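## Task

A wooden die sits loose on the upturned palm of the robot hand. Reorient it using that hand alone until the side showing four pips faces up; its spin about the vertical is irrelevant, and the goal picture is just one acceptable example. The hand includes the wrist camera, its post and the arm's final link. The attempt fails if the die contacts anything other than the hand or leaves it. To finish, keep the die still briefly, resting on the palm or fingers and clear of the wrist, camera and post, with the palm pointing straight up and no hand motor showing moving or overload or building up toward a shutdown (motors that were off from the beginning are ignored), then declare it done. The hand is then opened, and the die must still show four on top while lying on the open hand; nothing held in place only by the robot counts.

## Robot and tools

Robot: one six-joint arm (UR type) carrying a 16-motor right hand with index, middle and ring fingers plus a thumb. A camera and a rigid mast sit at the wrist on the palm side; the mast spans x +0.05 to +0.10, z -0.16 to -0.11, out to y = +0.06 m in hand-point axes and can collide. Cameras: cam_head_left, cam_head_right, cam_high, cam_low, cam_wrist, each 504x504.

Frames. Scene frame: origin on the table under the arm base, +z up. Results report the hand point in it: end_effector_position (m) and end_effector_quat_wxyz, plus velocities. The hand point sits in front of the palm where thumb and index/middle tips pinch. Its own axes: +z along straightened fingers toward the tips, +x across the palm away from the thumb, +y out of the palm face (face at y = -0.062 m). For the palm to face straight up, hand-point +y must point along scene +z.

The row. Every arm or hand command is one row of 24 numbers, each in [-1, 1], for the single arm: dx, dy, dz, rx, ry, rz, then index_mcp, index_abd, index_pip, index_dip, middle_mcp, middle_abd, middle_pip, middle_dip, ring_mcp, ring_abd, ring_pip, ring_dip, thumb_cmc, thumb_axl, thumb_mcp, thumb_ipl, then current_limit, speed.
- dx..rz are an offset, not a pose: expressed in the hand point's own axes, measured from the hand-point pose in the latest result that displayed it (before any such result in the scene, or for later calls in the same reply, from where the robot is when the action begins). 1.0 equals 0.6 m or 180 degrees; rx, ry, rz form one rotation vector. All six zero means return to that reference pose, not stay put. Each step's command is clipped to 100 mm and 16 degrees from the measured pose.
- The 16 hand numbers are absolute hinge goals, scaled linearly between each hinge's stops. Finger _mcp (-1 = +128 deg, +1 = -18, straight at +0.75) curls the finger at the knuckle toward the palm as it goes toward -1; _abd (straight 0.00) swings the finger sideways away from the thumb toward -1; _pip straight at +0.58, _dip straight at +0.70, both bending toward -1. thumb_cmc (straight +0.71, flat beside palm) brings the thumb in front of the palm toward -1; thumb_axl (straight +0.68) rolls it; thumb_mcp (straight +0.23) and thumb_ipl (straight +0.17) bend it, toward +z when axl is straight.
- current_limit maps -1..+1 to 0..550 mA (minimum 11 mA) for all motors and also caps hinge speed; speed sets set-point rate as (speed+1)/2 of 5.9 rad/s. Start values: +0.4 and -0.6. Last written values persist.

Tools.
- execute_actions {"actions": [...], "pictures": bool}: an empty list just reports state. One action: {"rows": [[24 numbers], ...], "steps": n}, up to 15 rows and 15 steps at 1/30 s each; each row lasts one step and the final row repeats. Each row is offset from the same reference pose, not from the prior row. A wait: {"steps": n} up to 300, counted from the previous result, so thinking time is included.
- move {target: one 24-number row, speed: 0.002 to 0.5 m/s (default 0.25; rotation up to twice that in rad/s), stop_force: optional 9 to 40 N}: drives the hand point along a straight line to the offset target over 0.5 to 10 s; hand numbers are sent at the start. stop_force halts the path when the wrist sensor feels that much extra push along the travel line; omit it when backing off a contact, and don't rely on it for rotating moves. Result adds a move: line (done, contact, held, off_target, moving, fault) plus limits such as paced or held and distance from target.
- wait {seconds: 0 to 10}: let time pass, nothing new sent.
- zoom_image {camera, region [x0,y0,x1,y1] px, max 504x504}: closer look at the latest image.
- show_instructions: shows the goal picture. read_manual: licence texts only.
- finished_scene {scene: 1 or 2}: ends and grades the scene; irreversible. This is how you declare done.

Results. State pose; Joint positions and joint torques; Wrist force/torque in hand-point axes (noisy, offset up to ~4 N, saturates ~50 N). Per motor, in hinge order: hand_goal, hand_measured (same scale), hand_current_ma (positive pushes toward -1), hand_state (moving, goal, blocked, overload), plus hand_current_limit and hand_speed. HELD marks steps not sent; pose unreachable means the clearance check altered the command; Hand target shows where the controller heads; MOTOR HOT warns of heating.

Cautions. A motor drawing 495 mA or more accumulates seconds; at 5 s it shuts off for 10 s, so don't press fingers hard into the die for long. Contact torque at joint load limits (wrist joints 26.6 N m) or 150 N external force stops the arm 10 s and drops further commands; fast moves hit harder. Keep the palm high and level so the die cannot roll off or touch the table, mast or camera. Objects may get brief random nudges. Before finishing, relax the fingers so the die rests still on the palm with the target face up, check states and the wrist camera, then call finished_scene.

Each tool is called after "Request:" in YAML: its name, and indented under it one key for each argument.

Reference images:

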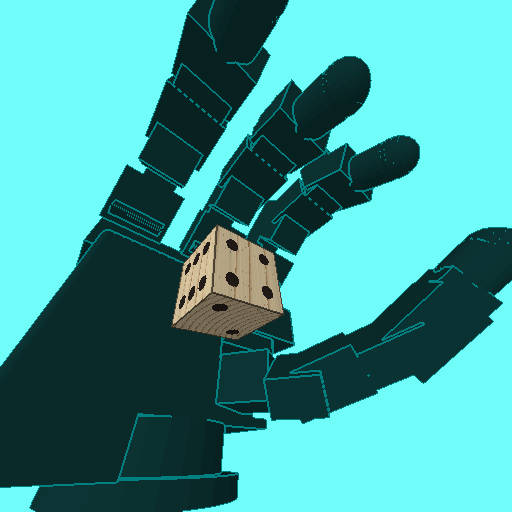

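## Session

Request:
execute_actions:
  actions: []

Scene clock: 0.00 s of 4800.00 s.
end_effector_position=(+0.6089, +0.0913, +0.4292) hand_goal=(+0.046, +0.000, -0.008, +0.280, +0.046, +0.000, -0.008, +0.280, +0.046, +0.000, -0.008, +0.280, -0.104, +0.266, +0.032, -0.018) hand_measured=(+0.062, +0.000, -0.006, +0.282, +0.064, +0.000, -0.006, +0.282, +0.060, +0.000, -0.006, +0.282, -0.090, +0.270, +0.034, -0.016) hand_current_ma=(+91, +0, +14, +13, +93, +0, +13, +14, +81, +0, +13, +14, +72, +24, +12, +13) hand_state=(goal, goal, goal, goal, goal, goal, goal, goal, goal, goal, goal, goal, goal, goal, goal, goal) hand_current_limit=0.40 hand_speed=-0.60 end_effector_quat_wxyz=(+0.495, +0.439, +0.543, +0.518) end_effector_velocity=(-0.000, +0.000, +0.000) end_effector_angular_velocity=(-0.000, +0.000, +0.000)
Joint positions: [-0.14  -1.183  2.189 -4.166 -1.292 -0.073]
Joint velocities: [ 0. -0. -0.  0.  0. -0.]
Joint torques (N m, as the arm reports them, + toward a larger angle): no reading
Wrist force (N, on the end effector, along its own x y z axes, offset not removed): no reading
Wrist torque (N m, same axes, about the end effector's origin, offset not removed): no reading
Hand target: +0.609, +0.091, +0.429; +0.495, +0.439, +0.543, +0.518

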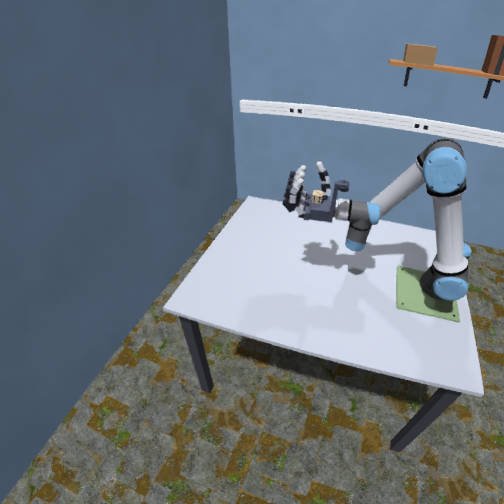

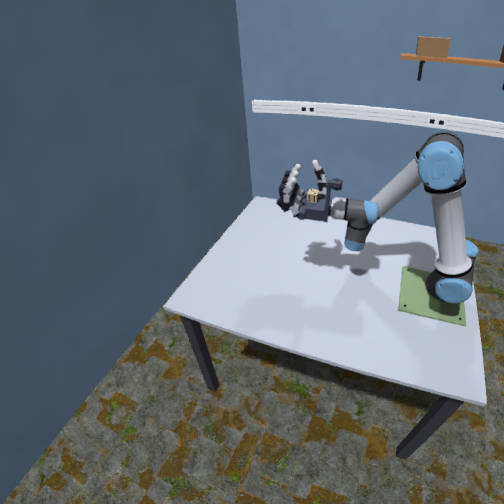

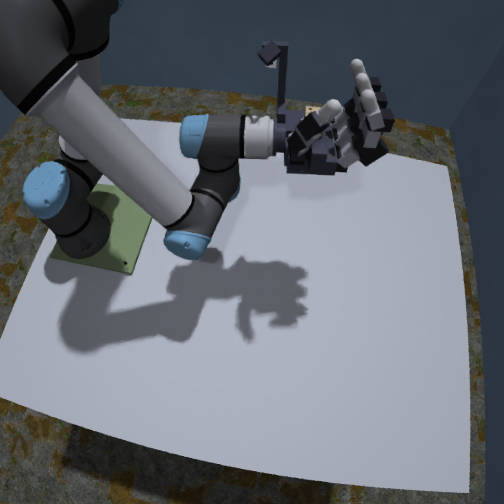

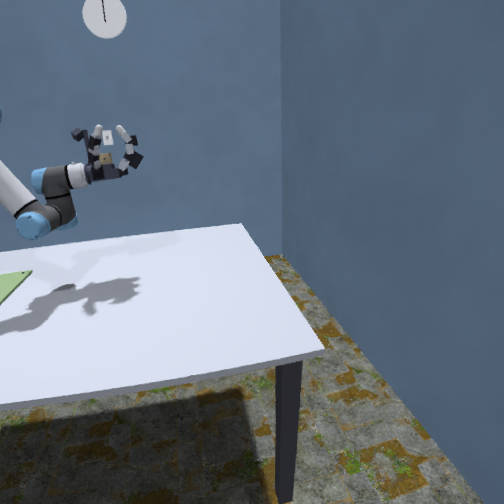

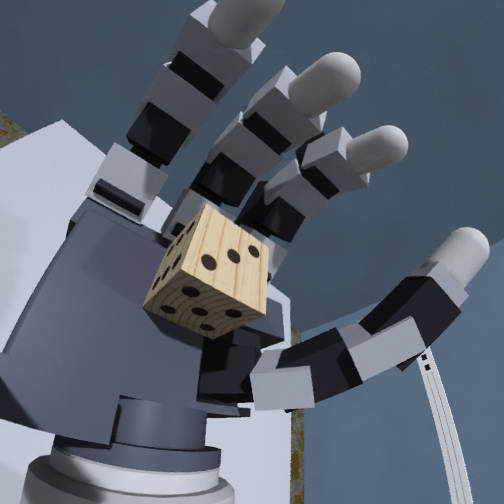

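Request:
zoom_image:
  camera: "cam_wrist"
  region: [100, 150, 340, 390]

Request:
zoom_image:
  camera: "cam_head_left"
  region: [260, 140, 380, 260]

Region (100, 150, 340, 390) of cam_wrist's 504x504 image, scaled by 2.100, with more detail than that image has.

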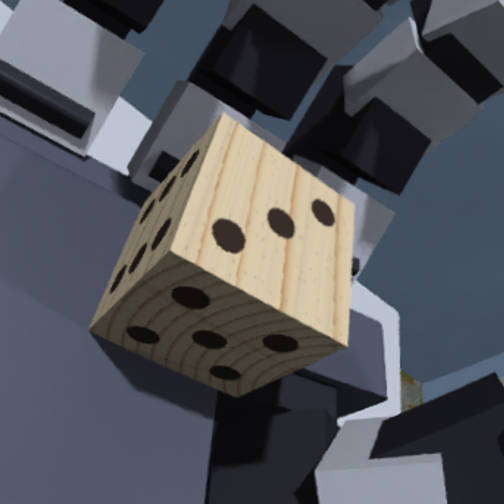

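Region (260, 140, 380, 260) of cam_head_left's 504x504 image, scaled by 4.200, with more detail than that image has.

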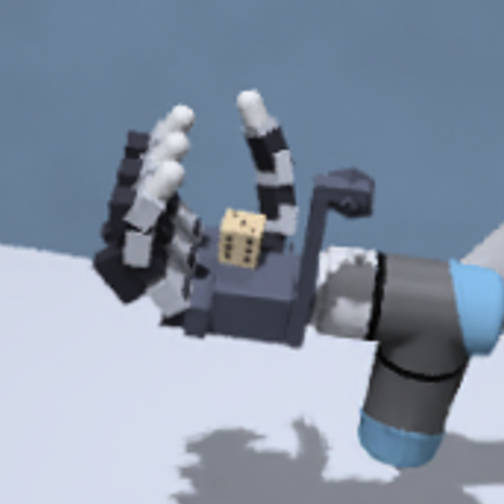

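Request:
move:
  target: [0,0,0,0.1,0,0,0.75,0,-0.6,0.4,0.75,0,-0.6,0.4,0.75,0,-0.6,0.4,-0.104,0.266,0.032,-0.018,0.4,-0.3]
  speed: 0.2

Scene clock: 3.57 s of 4800.00 s.
end_effector_position=(+0.6089, +0.0913, +0.4293) hand_goal=(+0.750, +0.000, -0.600, +0.400, +0.750, +0.000, -0.600, +0.400, +0.750, +0.000, -0.600, +0.400, -0.104, +0.266, +0.032, -0.018) hand_measured=(+0.758, +0.000, -0.594, +0.398, +0.758, +0.000, -0.594, +0.396, +0.756, +0.000, -0.596, +0.396, -0.090, +0.270, +0.032, -0.016) hand_current_ma=(+45, +0, +30, -14, +45, +0, +28, -15, +40, +0, +25, -16, +71, +24, +3, +10) hand_state=(goal, goal, goal, goal, goal, goal, goal, goal, goal, goal, goal, goal, goal, goal, goal, goal) hand_current_limit=0.40 hand_speed=-0.30 end_effector_quat_wxyz=(+0.420, +0.510, +0.617, +0.427) end_effector_velocity=(+0.001, +0.000, +0.000) end_effector_angular_velocity=(-0.001, +0.013, -0.000)
Joint positions: [-0.137 -1.456  2.255 -3.638 -1.331 -0.156]
Joint velocities: [ 0.001 -0.01  -0.003  0.027 -0.002 -0.003]
Joint torques (N m, as the arm reports them, + toward a larger angle): [  8.64 -30.08 -24.2   -1.51  -1.55  -1.72]
Wrist force (N, on the end effector, along its own x y z axes, offset not removed): [1.3 -2.6 -3.5]
Wrist torque (N m, same axes, about the end effector's origin, offset not removed): [-0.17 -0.01 -0.01]
Hand target: +0.609, +0.091, +0.429; +0.420, +0.511, +0.617, +0.427
Off the commanded pose: 0.000 m, 0 deg.
move: done

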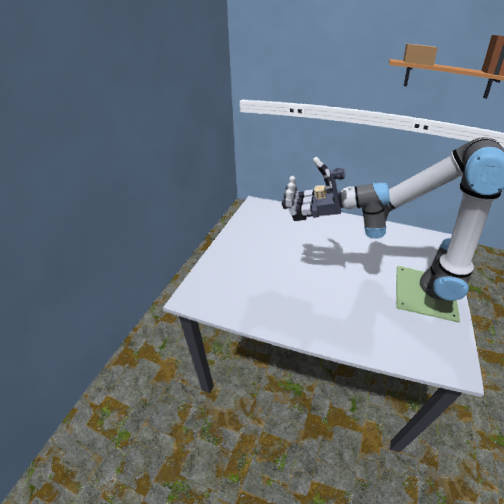

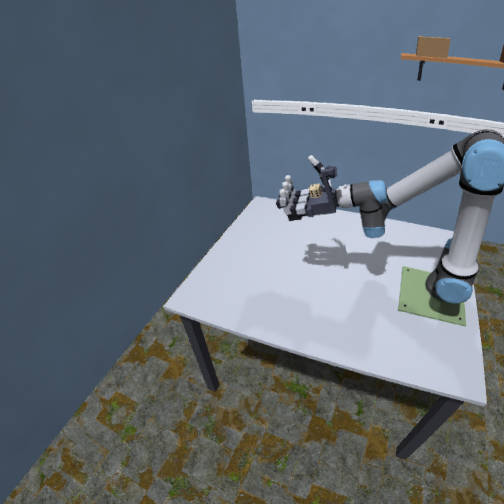

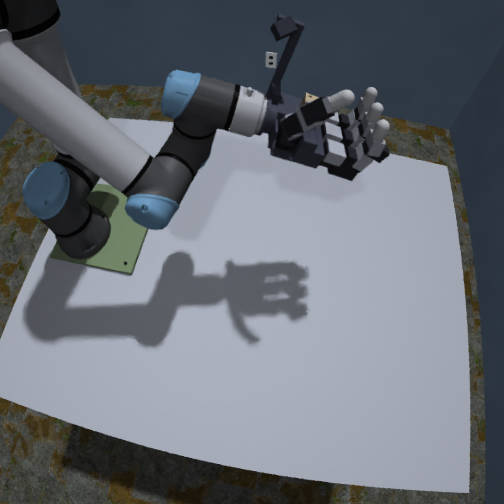

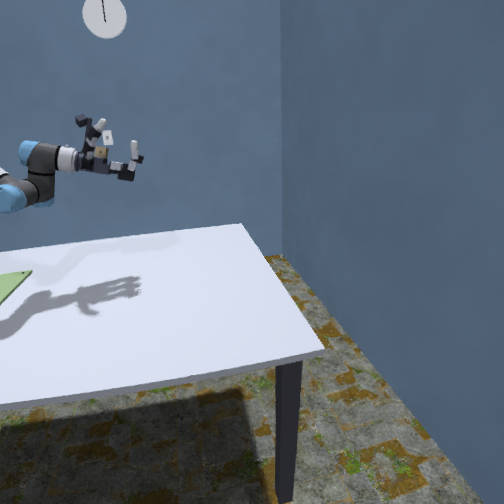

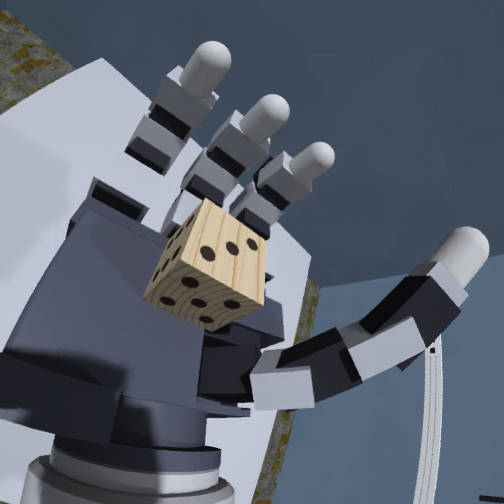

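Tilted 18°, with no slide yet. Adding more tilt.

Request:
move:
  target: [0,0,0,0.08,0,0,0.75,0,-0.6,0.4,0.75,0,-0.6,0.4,0.75,0,-0.6,0.4,-0.104,0.266,0.032,-0.018,0.4,-0.3]
  speed: 0.1

Scene clock: 5.60 s of 4800.00 s.
end_effector_position=(+0.6089, +0.0913, +0.4293) hand_goal=(+0.750, +0.000, -0.600, +0.400, +0.750, +0.000, -0.600, +0.400, +0.750, +0.000, -0.600, +0.400, -0.104, +0.266, +0.032, -0.018) hand_measured=(+0.758, +0.000, -0.594, +0.398, +0.760, +0.000, -0.594, +0.398, +0.758, +0.000, -0.596, +0.398, -0.092, +0.270, +0.032, -0.016) hand_current_ma=(+46, +0, +29, -14, +50, +0, +28, -15, +44, +0, +25, -15, +65, +24, -4, +9) hand_state=(goal, goal, goal, goal, goal, goal, goal, goal, goal, goal, goal, goal, goal, goal, goal, goal) hand_current_limit=0.40 hand_speed=-0.30 end_effector_quat_wxyz=(+0.354, +0.559, +0.665, +0.347) end_effector_velocity=(+0.000, -0.000, +0.000) end_effector_angular_velocity=(-0.001, +0.011, -0.001)
Joint positions: [-0.121 -1.631  2.202 -3.159 -1.391 -0.202]
Joint velocities: [ 0.001 -0.006 -0.005  0.022 -0.003 -0.001]
Joint torques (N m, as the arm reports them, + toward a larger angle): [  8.47 -24.87 -26.96  -1.84  -1.41  -1.89]
Wrist force (N, on the end effector, along its own x y z axes, offset not removed): [2.5 -2.6 -1.3]
Wrist torque (N m, same axes, about the end effector's origin, offset not removed): [-0.25 -0.06 0.19]
Hand target: +0.609, +0.091, +0.429; +0.353, +0.559, +0.665, +0.347
Off the commanded pose: 0.000 m, 0 deg.
move: done

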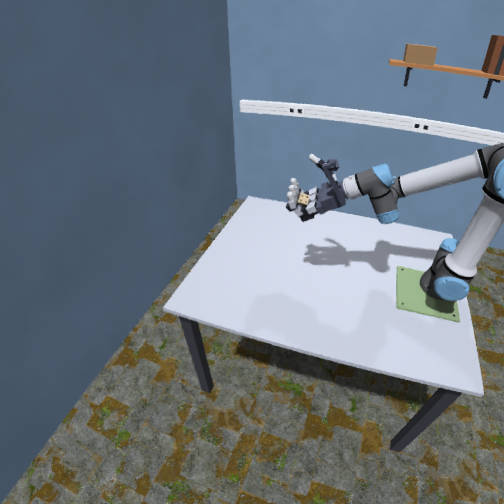

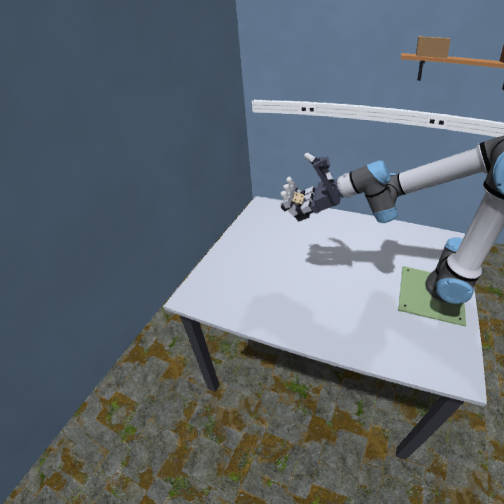

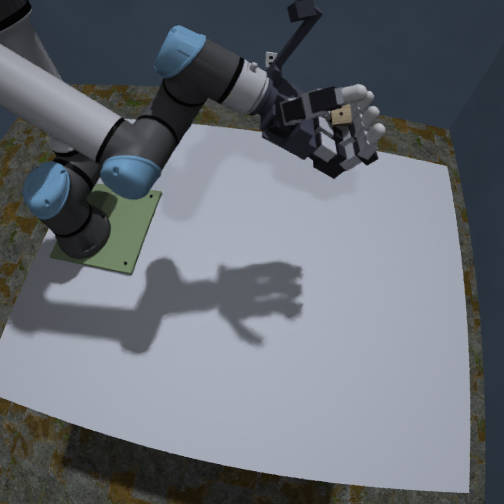

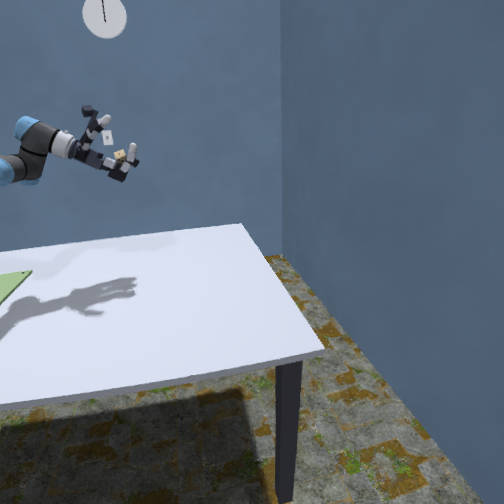

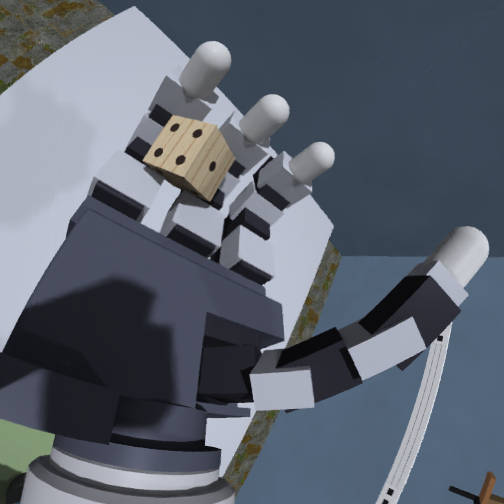

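Request:
zoom_image:
  camera: "cam_wrist"
  region: [100, 60, 300, 260]

Request:
zoom_image:
  camera: "cam_low"
  region: [60, 110, 160, 210]

Region (100, 60, 300, 260) of cam_wrist's 504x504 image, scaled by 2.520, with more detail than that image has.

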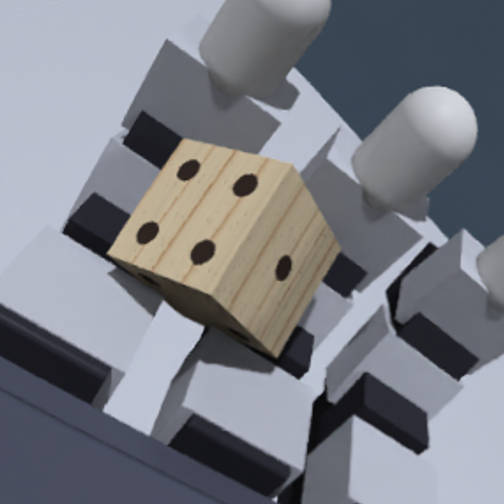

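Region (60, 110, 160, 210) of cam_low's 504x504 image, scaled by 5.040, with more detail than that image has.

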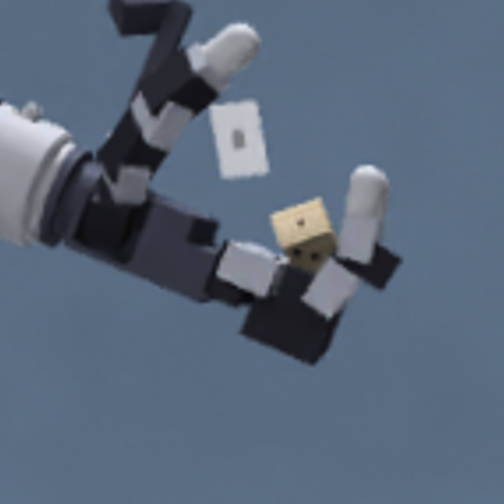

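Request:
move:
  target: [0,0,0,0,0,0,0.75,0,0.1,0.1,0.75,0,0.1,0.1,0.75,0,0.1,0.1,-0.104,0.266,0.032,-0.018,0.4,-0.7]

Request:
zoom_image:
  camera: "cam_low"
  region: [60, 110, 160, 210]

Scene clock: 10.50 s of 4800.00 s.
end_effector_position=(+0.6089, +0.0913, +0.4293) hand_goal=(+0.750, +0.000, +0.100, +0.100, +0.750, +0.000, +0.100, +0.100, +0.750, +0.000, +0.100, +0.100, -0.104, +0.266, +0.032, -0.018) hand_measured=(+0.758, +0.000, +0.100, +0.104, +0.760, +0.000, +0.100, +0.104, +0.758, +0.000, +0.100, +0.104, -0.092, +0.270, +0.032, -0.016) hand_current_ma=(+47, +0, +2, +18, +52, +0, +2, +19, +47, +0, +3, +20, +65, +24, -4, +9) hand_state=(goal, goal, goal, goal, goal, goal, goal, goal, goal, goal, goal, goal, goal, goal, goal, goal) hand_current_limit=0.40 hand_speed=-0.70 end_effector_quat_wxyz=(+0.354, +0.559, +0.665, +0.347) end_effector_velocity=(-0.000, +0.000, -0.000) end_effector_angular_velocity=(-0.000, +0.001, +0.001)
Joint positions: [-0.121 -1.631  2.202 -3.159 -1.391 -0.202]
Joint velocities: [ 0.     0.     0.     0.001  0.    -0.   ]
Joint torques (N m, as the arm reports them, + toward a larger angle): [ -4.64  -8.95 -15.7   -4.51   1.85   1.38]
Wrist force (N, on the end effector, along its own x y z axes, offset not removed): [2.4 -0.5 -1.8]
Wrist torque (N m, same axes, about the end effector's origin, offset not removed): [0.34 -0.04 0.13]
Hand target: +0.609, +0.091, +0.429; +0.354, +0.559, +0.665, +0.347
Off the commanded pose: 0.000 m, 0 deg.
move: done

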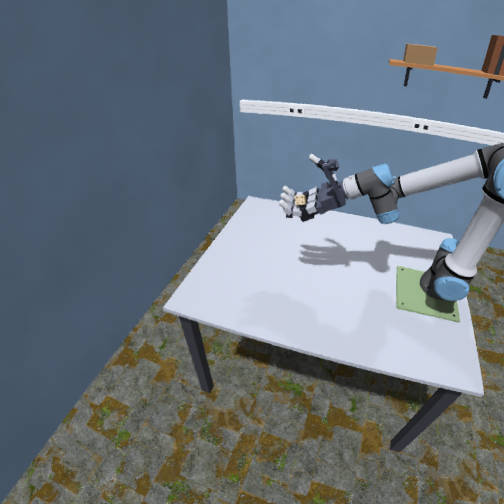

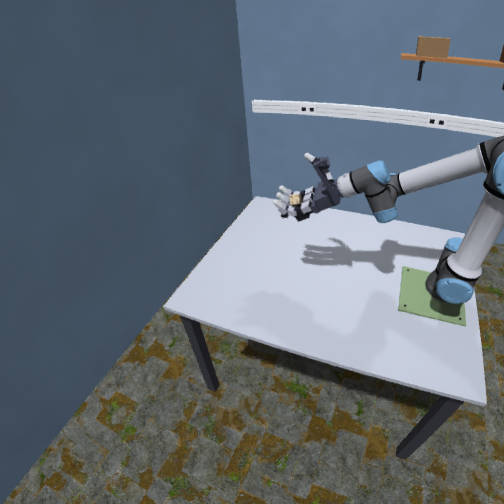

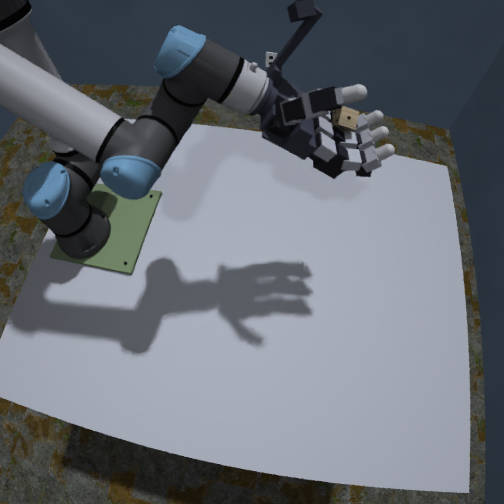

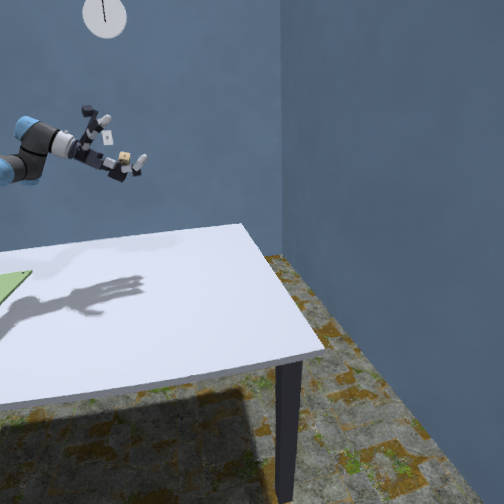

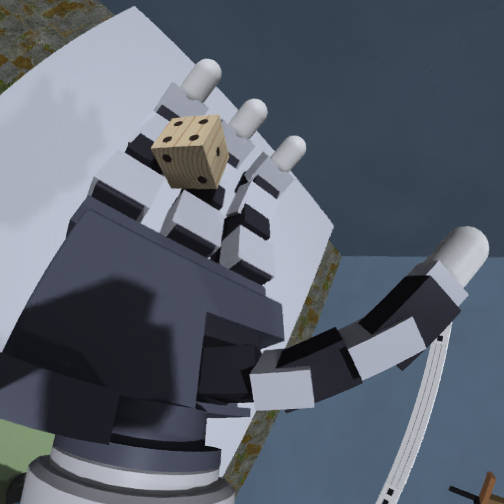

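Region (60, 110, 160, 210) of cam_low's 504x504 image, scaled by 5.040, with more detail than that image has.

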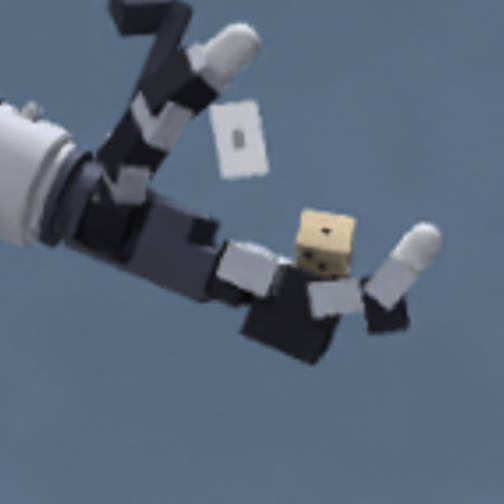

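Request:
move:
  target: [0,0,0,-0.18,0,0,0.75,0,0.55,0.55,0.75,0,0.55,0.55,0.75,0,0.55,0.55,-0.104,0.266,0.032,-0.018,0.4,-0.93]
  speed: 0.1

Request:
zoom_image:
  camera: "cam_low"
  region: [60, 110, 160, 210]

Request:
zoom_image:
  camera: "cam_wrist"
  region: [100, 60, 300, 260]

Scene clock: 14.90 s of 4800.00 s.
end_effector_position=(+0.6087, +0.0913, +0.4291) hand_goal=(+0.750, +0.000, +0.550, +0.550, +0.750, +0.000, +0.550, +0.550, +0.750, +0.000, +0.550, +0.550, -0.104, +0.266, +0.032, -0.018) hand_measured=(+0.760, +0.000, +0.550, +0.548, +0.762, +0.000, +0.550, +0.548, +0.760, +0.000, +0.550, +0.548, -0.092, +0.270, +0.032, -0.016) hand_current_ma=(+58, +0, +3, -11, +63, +0, +2, -12, +58, +0, +3, -13, +64, +24, -5, +9) hand_state=(goal, goal, goal, goal, goal, goal, goal, goal, goal, goal, goal, goal, goal, goal, goal, goal) hand_current_limit=0.40 hand_speed=-0.93 end_effector_quat_wxyz=(+0.495, +0.438, +0.542, +0.519) end_effector_velocity=(-0.000, +0.000, +0.000) end_effector_angular_velocity=(+0.001, -0.012, +0.001)
Joint positions: [-0.14  -1.182  2.189 -4.168 -1.292 -0.073]
Joint velocities: [ 0.001  0.009 -0.005 -0.016  0.     0.003]
Joint torques (N m, as the arm reports them, + toward a larger angle): [  7.69 -20.21 -20.88  -3.49   1.72   1.4 ]
Wrist force (N, on the end effector, along its own x y z axes, offset not removed): [-1.4 -0.7 -2.4]
Wrist torque (N m, same axes, about the end effector's origin, offset not removed): [0.08 0.36 -0.17]
Hand target: +0.609, +0.091, +0.429; +0.495, +0.438, +0.542, +0.519
Off the commanded pose: 0.000 m, 0 deg.
move: done

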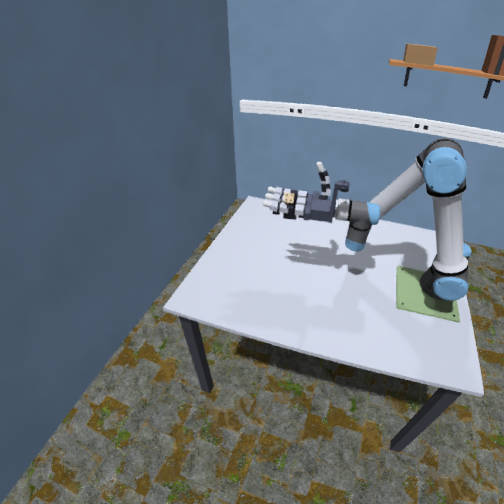

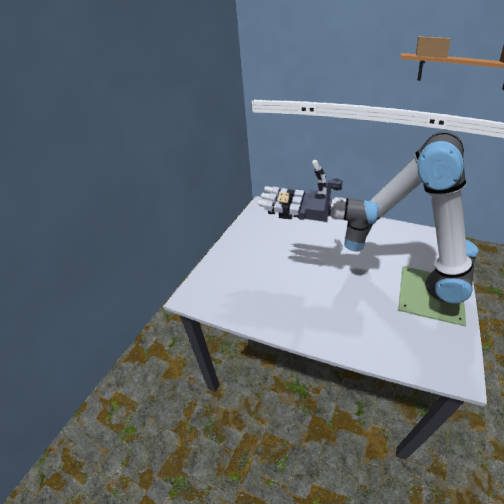

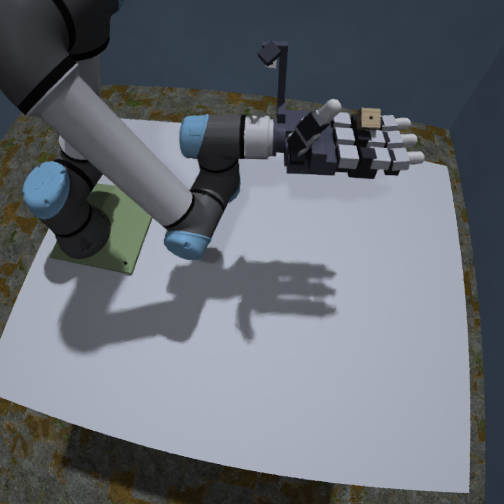

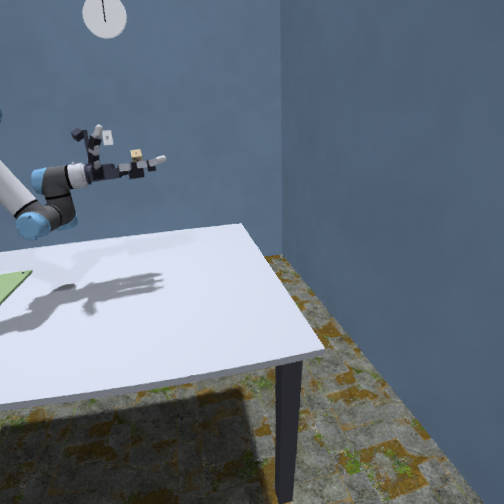

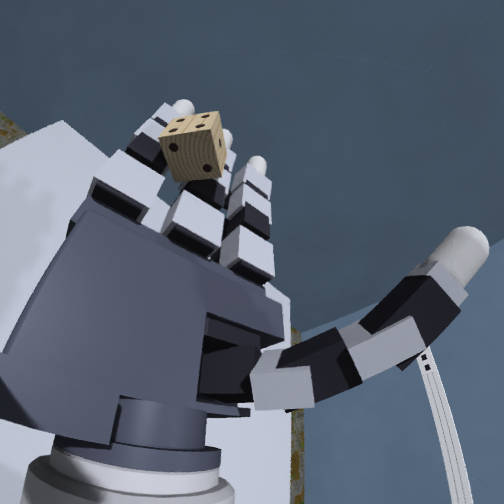

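Region (60, 110, 160, 210) of cam_low's 504x504 image, scaled by 5.040, with more detail than that image has.

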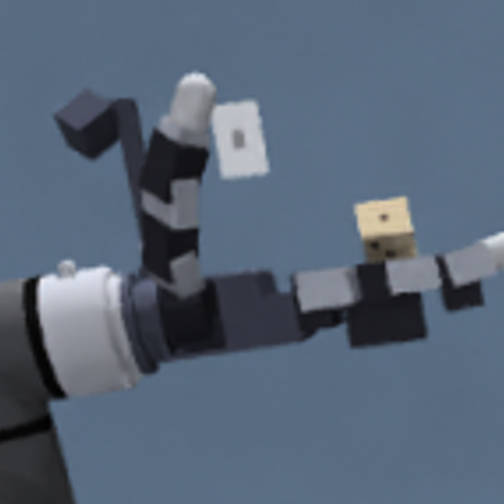

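Region (100, 60, 300, 260) of cam_wrist's 504x504 image, scaled by 2.520, with more detail than that image has.

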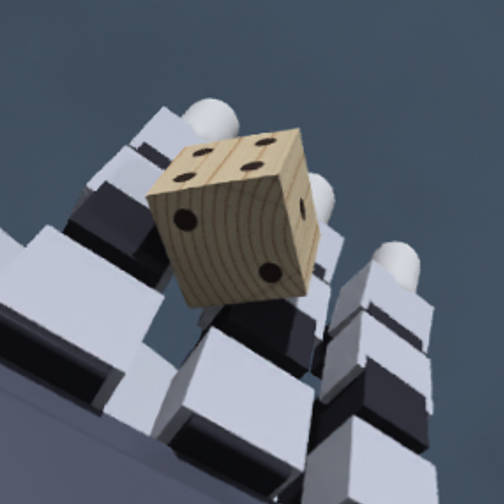

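Request:
move:
  target: [0,0,0,0,0,0,0.75,0,0.55,0.55,0.75,0,0.55,0.55,0.75,0.4,0.5,0.55,-0.104,0.266,0.032,-0.018,0.4,-0.85]

Request:
zoom_image:
  camera: "cam_wrist"
  region: [100, 60, 300, 260]

Request:
zoom_image:
  camera: "cam_high"
  region: [320, 80, 440, 200]

Scene clock: 17.97 s of 4800.00 s.
end_effector_position=(+0.6087, +0.0914, +0.4291) hand_goal=(+0.750, +0.000, +0.550, +0.550, +0.750, +0.000, +0.550, +0.550, +0.750, +0.400, +0.500, +0.550, -0.104, +0.266, +0.032, -0.018) hand_measured=(+0.760, +0.000, +0.550, +0.548, +0.762, +0.026, +0.550, +0.548, +0.760, +0.222, +0.510, +0.548, -0.092, +0.270, +0.032, -0.016) hand_current_ma=(+58, +0, +3, -11, +63, +124, +3, -12, +58, -384, +46, -12, +64, +24, -5, +9) hand_state=(goal, goal, goal, goal, goal, blocked, goal, goal, goal, blocked, goal, goal, goal, goal, goal, goal) hand_current_limit=0.40 hand_speed=-0.85 end_effector_quat_wxyz=(+0.495, +0.438, +0.542, +0.519) end_effector_velocity=(+0.000, +0.000, -0.000) end_effector_angular_velocity=(-0.000, +0.001, +0.000)
Joint positions: [-0.14  -1.182  2.189 -4.168 -1.292 -0.073]
Joint velocities: [ 0.     0.    -0.     0.001  0.    -0.   ]
Joint torques (N m, as the arm reports them, + toward a larger angle): [ -1.03 -36.84  -8.2   -0.58   1.69  -1.7 ]
Wrist force (N, on the end effector, along its own x y z axes, offset not removed): [1.8 3.4 -0.8]
Wrist torque (N m, same axes, about the end effector's origin, offset not removed): [0.50 -0.04 0.19]
Hand target: +0.609, +0.091, +0.429; +0.495, +0.438, +0.542, +0.519
Off the commanded pose: 0.000 m, 0 deg.
move: done

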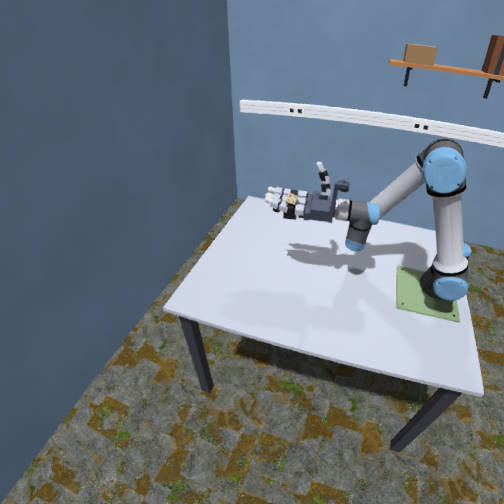

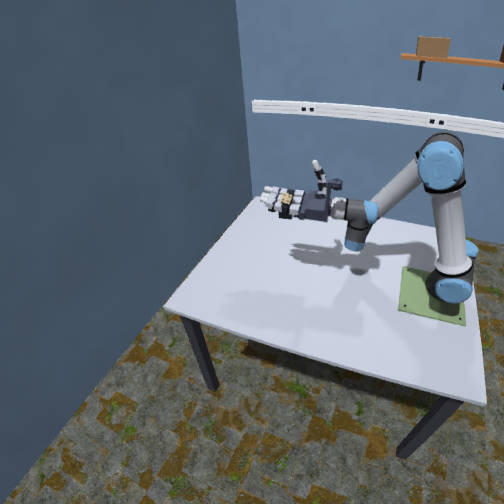

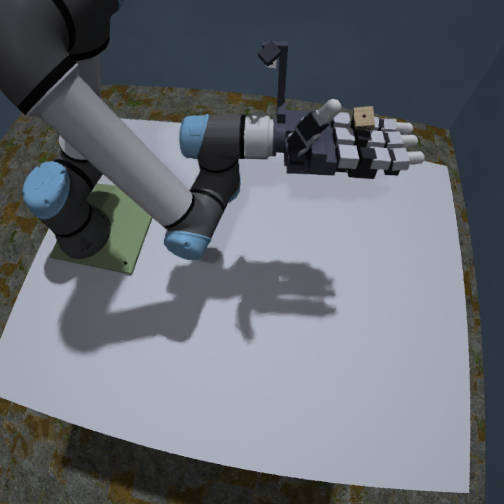

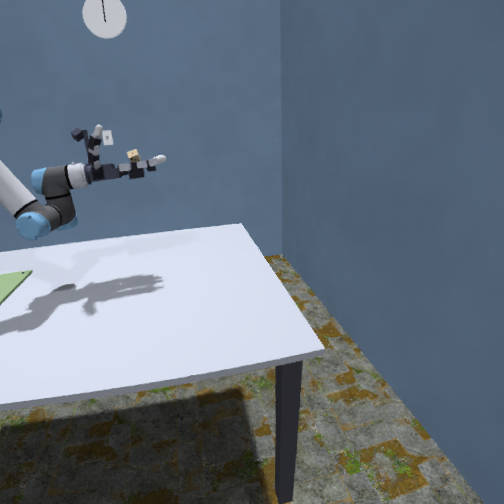

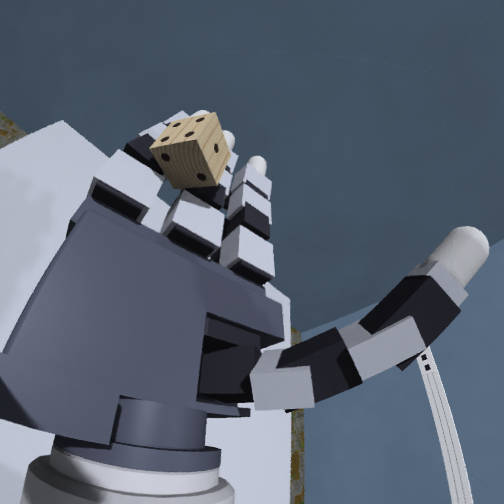

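Region (100, 60, 300, 260) of cam_wrist's 504x504 image, scaled by 2.520, with more detail than that image has.

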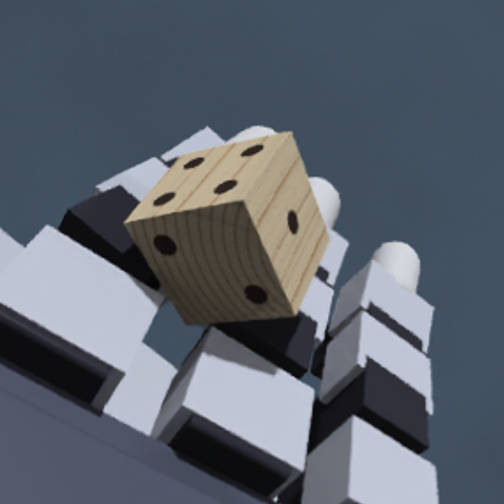

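Region (320, 80, 440, 200) of cam_high's 504x504 image, scaled by 4.200, with more detail than that image has.

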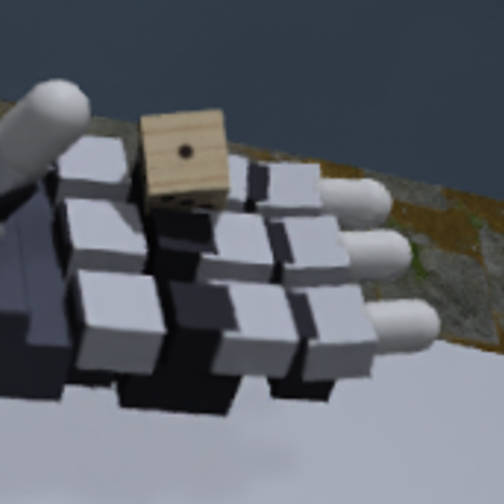

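Request:
move:
  target: [0,0,0,0,0,0.11,0.35,0,0.55,0.55,0.75,0,0.55,0.55,0.75,0.3,0.5,0.55,-0.104,0.266,0.032,-0.018,0.4,-0.7]
  speed: 0.1

Request:
zoom_image:
  camera: "cam_wrist"
  region: [100, 60, 300, 260]

Request:
zoom_image:
  camera: "cam_high"
  region: [300, 60, 440, 200]

Scene clock: 20.93 s of 4800.00 s.
end_effector_position=(+0.6087, +0.0914, +0.4291) hand_goal=(+0.350, +0.000, +0.550, +0.550, +0.750, +0.000, +0.550, +0.550, +0.750, +0.300, +0.500, +0.550, -0.104, +0.266, +0.032, -0.018) hand_measured=(+0.378, +0.000, +0.550, +0.548, +0.762, +0.028, +0.550, +0.548, +0.760, +0.222, +0.510, +0.548, -0.092, +0.270, +0.032, -0.016) hand_current_ma=(+148, +0, +4, -11, +63, +126, +3, -12, +58, -344, +46, -12, +64, +24, -5, +9) hand_state=(blocked, goal, goal, goal, goal, blocked, goal, goal, goal, blocked, goal, goal, goal, goal, goal, goal) hand_current_limit=0.40 hand_speed=-0.70 end_effector_quat_wxyz=(+0.399, +0.525, +0.459, +0.596) end_effector_velocity=(-0.000, -0.000, +0.000) end_effector_angular_velocity=(+0.013, +0.001, -0.000)
Joint positions: [-0.066 -1.202  2.176 -4.135 -1.366  0.27 ]
Joint velocities: [ 0.003 -0.001 -0.001  0.002 -0.003  0.013]
Joint torques (N m, as the arm reports them, + toward a larger angle): [  7.82 -36.38 -20.71  -0.85  -1.4    1.5 ]
Wrist force (N, on the end effector, along its own x y z axes, offset not removed): [1.6 -0.9 -0.2]
Wrist torque (N m, same axes, about the end effector's origin, offset not removed): [-0.06 -0.06 0.16]
Hand target: +0.609, +0.091, +0.429; +0.398, +0.525, +0.459, +0.596
Off the commanded pose: 0.000 m, 0 deg.
move: done

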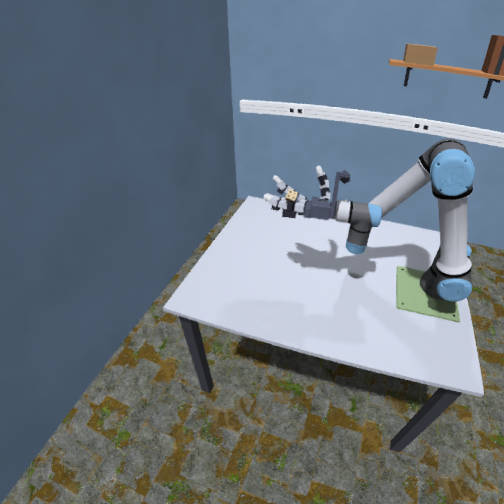

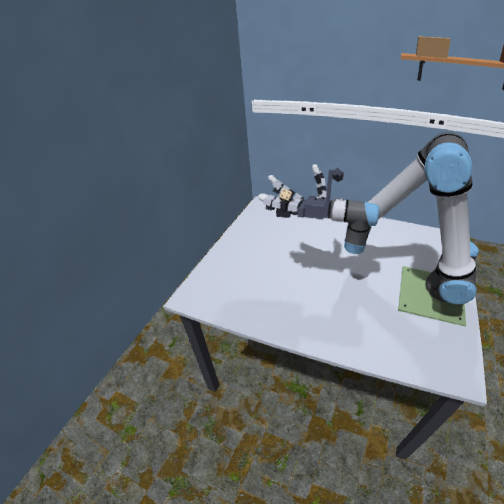

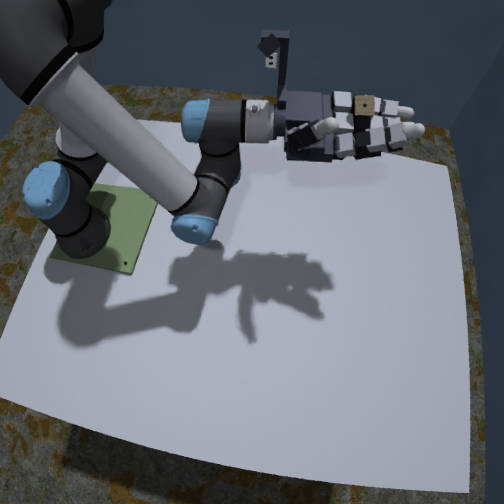

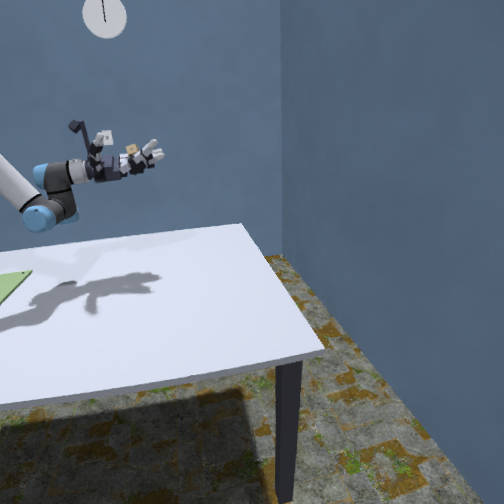

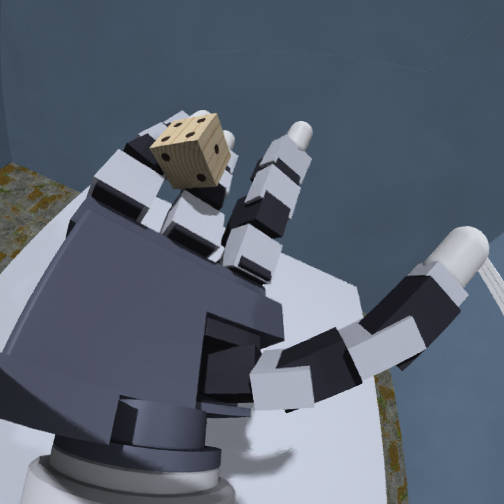

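Region (100, 60, 300, 260) of cam_wrist's 504x504 image, scaled by 2.520, with more detail than that image has.

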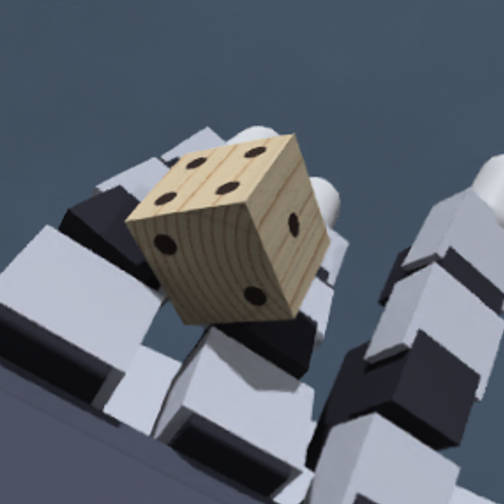

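Region (300, 60, 440, 200) of cam_high's 504x504 image, scaled by 3.600, with more detail than that image has.

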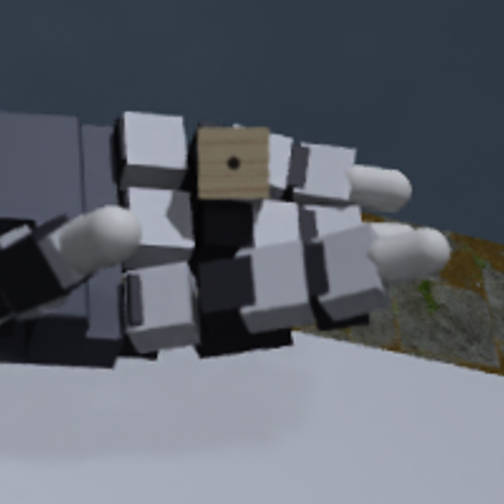

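Request:
move:
  target: [0,0,0,0,0,0,0.35,0,0.55,0.55,1,0,0.58,0.6,0.65,0.22,0.5,0.55,-0.104,0.266,0.032,-0.018,0.4,-0.85]

Request:
zoom_image:
  camera: "cam_wrist"
  region: [100, 60, 300, 260]

Request:
zoom_image:
  camera: "cam_high"
  region: [300, 60, 440, 200]

Scene clock: 23.57 s of 4800.00 s.
end_effector_position=(+0.6087, +0.0914, +0.4292) hand_goal=(+0.350, +0.000, +0.550, +0.550, +1.000, +0.000, +0.580, +0.600, +0.650, +0.220, +0.500, +0.550, -0.104, +0.266, +0.032, -0.018) hand_measured=(+0.378, +0.000, +0.550, +0.548, +1.000, +0.006, +0.580, +0.598, +0.674, +0.218, +0.508, +0.550, -0.092, +0.270, +0.032, -0.016) hand_current_ma=(+146, +1, +4, -11, +1, +27, +3, -12, +140, -7, +45, -4, +64, +24, -5, +9) hand_state=(blocked, goal, goal, goal, goal, goal, goal, goal, blocked, goal, goal, goal, goal, goal, goal, goal) hand_current_limit=0.40 hand_speed=-0.85 end_effector_quat_wxyz=(+0.399, +0.525, +0.459, +0.596) end_effector_velocity=(+0.000, +0.000, -0.000) end_effector_angular_velocity=(+0.000, +0.001, +0.000)
Joint positions: [-0.066 -1.203  2.176 -4.135 -1.366  0.27 ]
Joint velocities: [ 0.  0. -0.  0.  0.  0.]
Joint torques (N m, as the arm reports them, + toward a larger angle): [ -7.3  -20.08  -9.38  -3.3    1.72  -1.7 ]
Wrist force (N, on the end effector, along its own x y z axes, offset not removed): [-0.2 -2.4 -1.1]
Wrist torque (N m, same axes, about the end effector's origin, offset not removed): [-0.20 0.27 0.07]
Hand target: +0.609, +0.091, +0.429; +0.399, +0.525, +0.459, +0.596
Off the commanded pose: 0.000 m, 0 deg.
move: done

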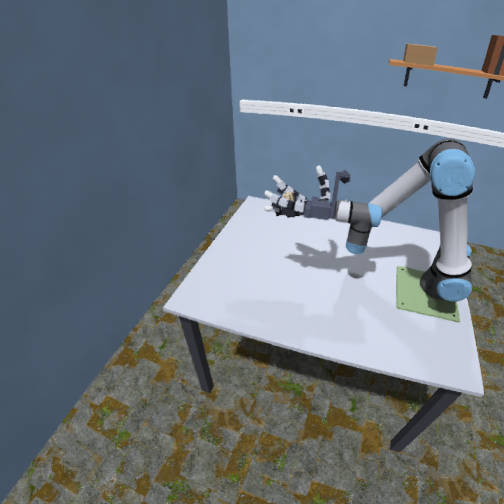

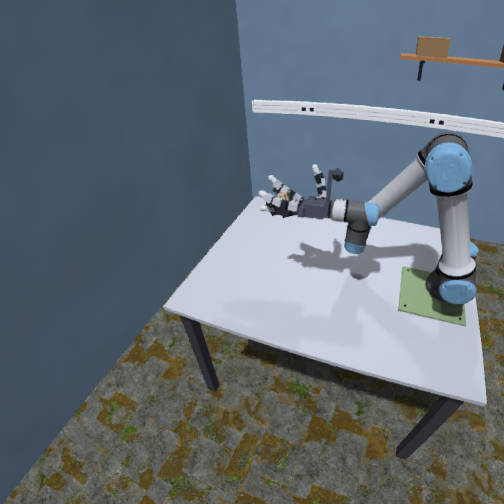

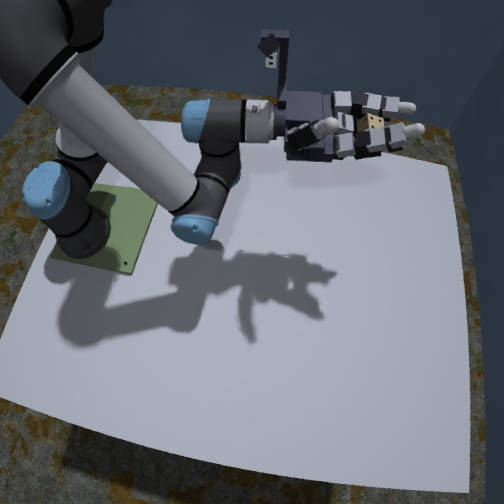

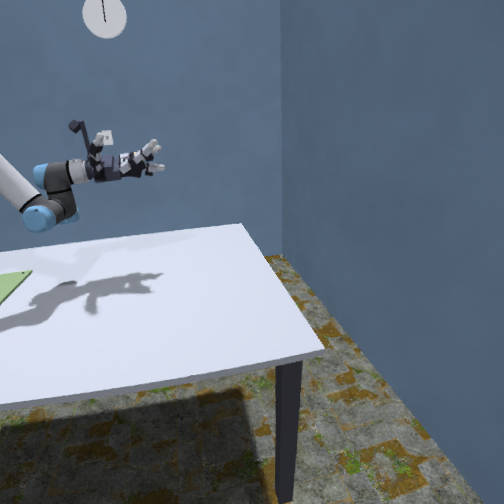

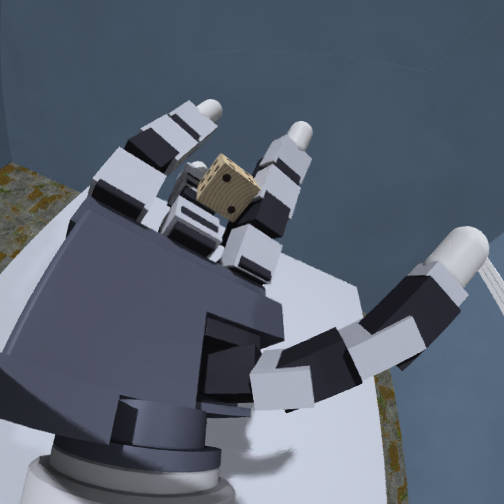

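Region (100, 60, 300, 260) of cam_wrist's 504x504 image, scaled by 2.520, with more detail than that image has.

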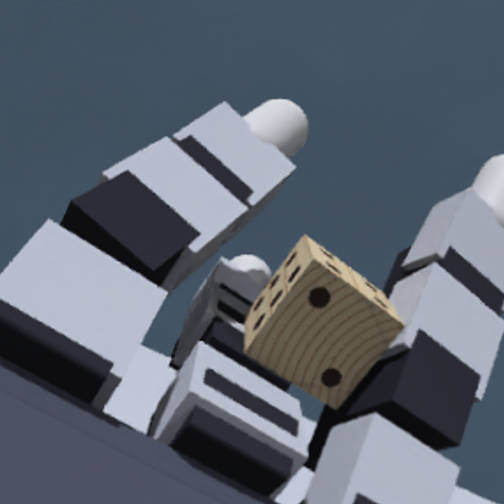

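Region (300, 60, 440, 200) of cam_high's 504x504 image, scaled by 3.600, with more detail than that image has.

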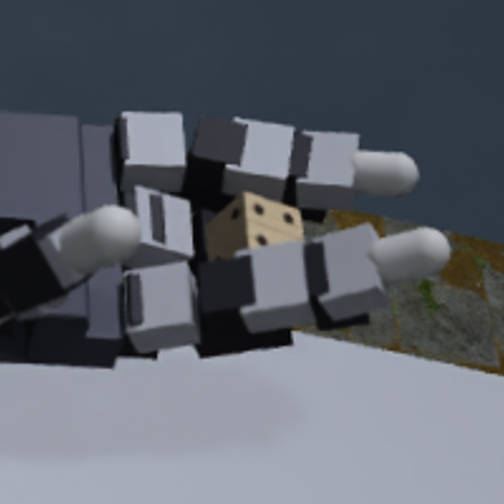

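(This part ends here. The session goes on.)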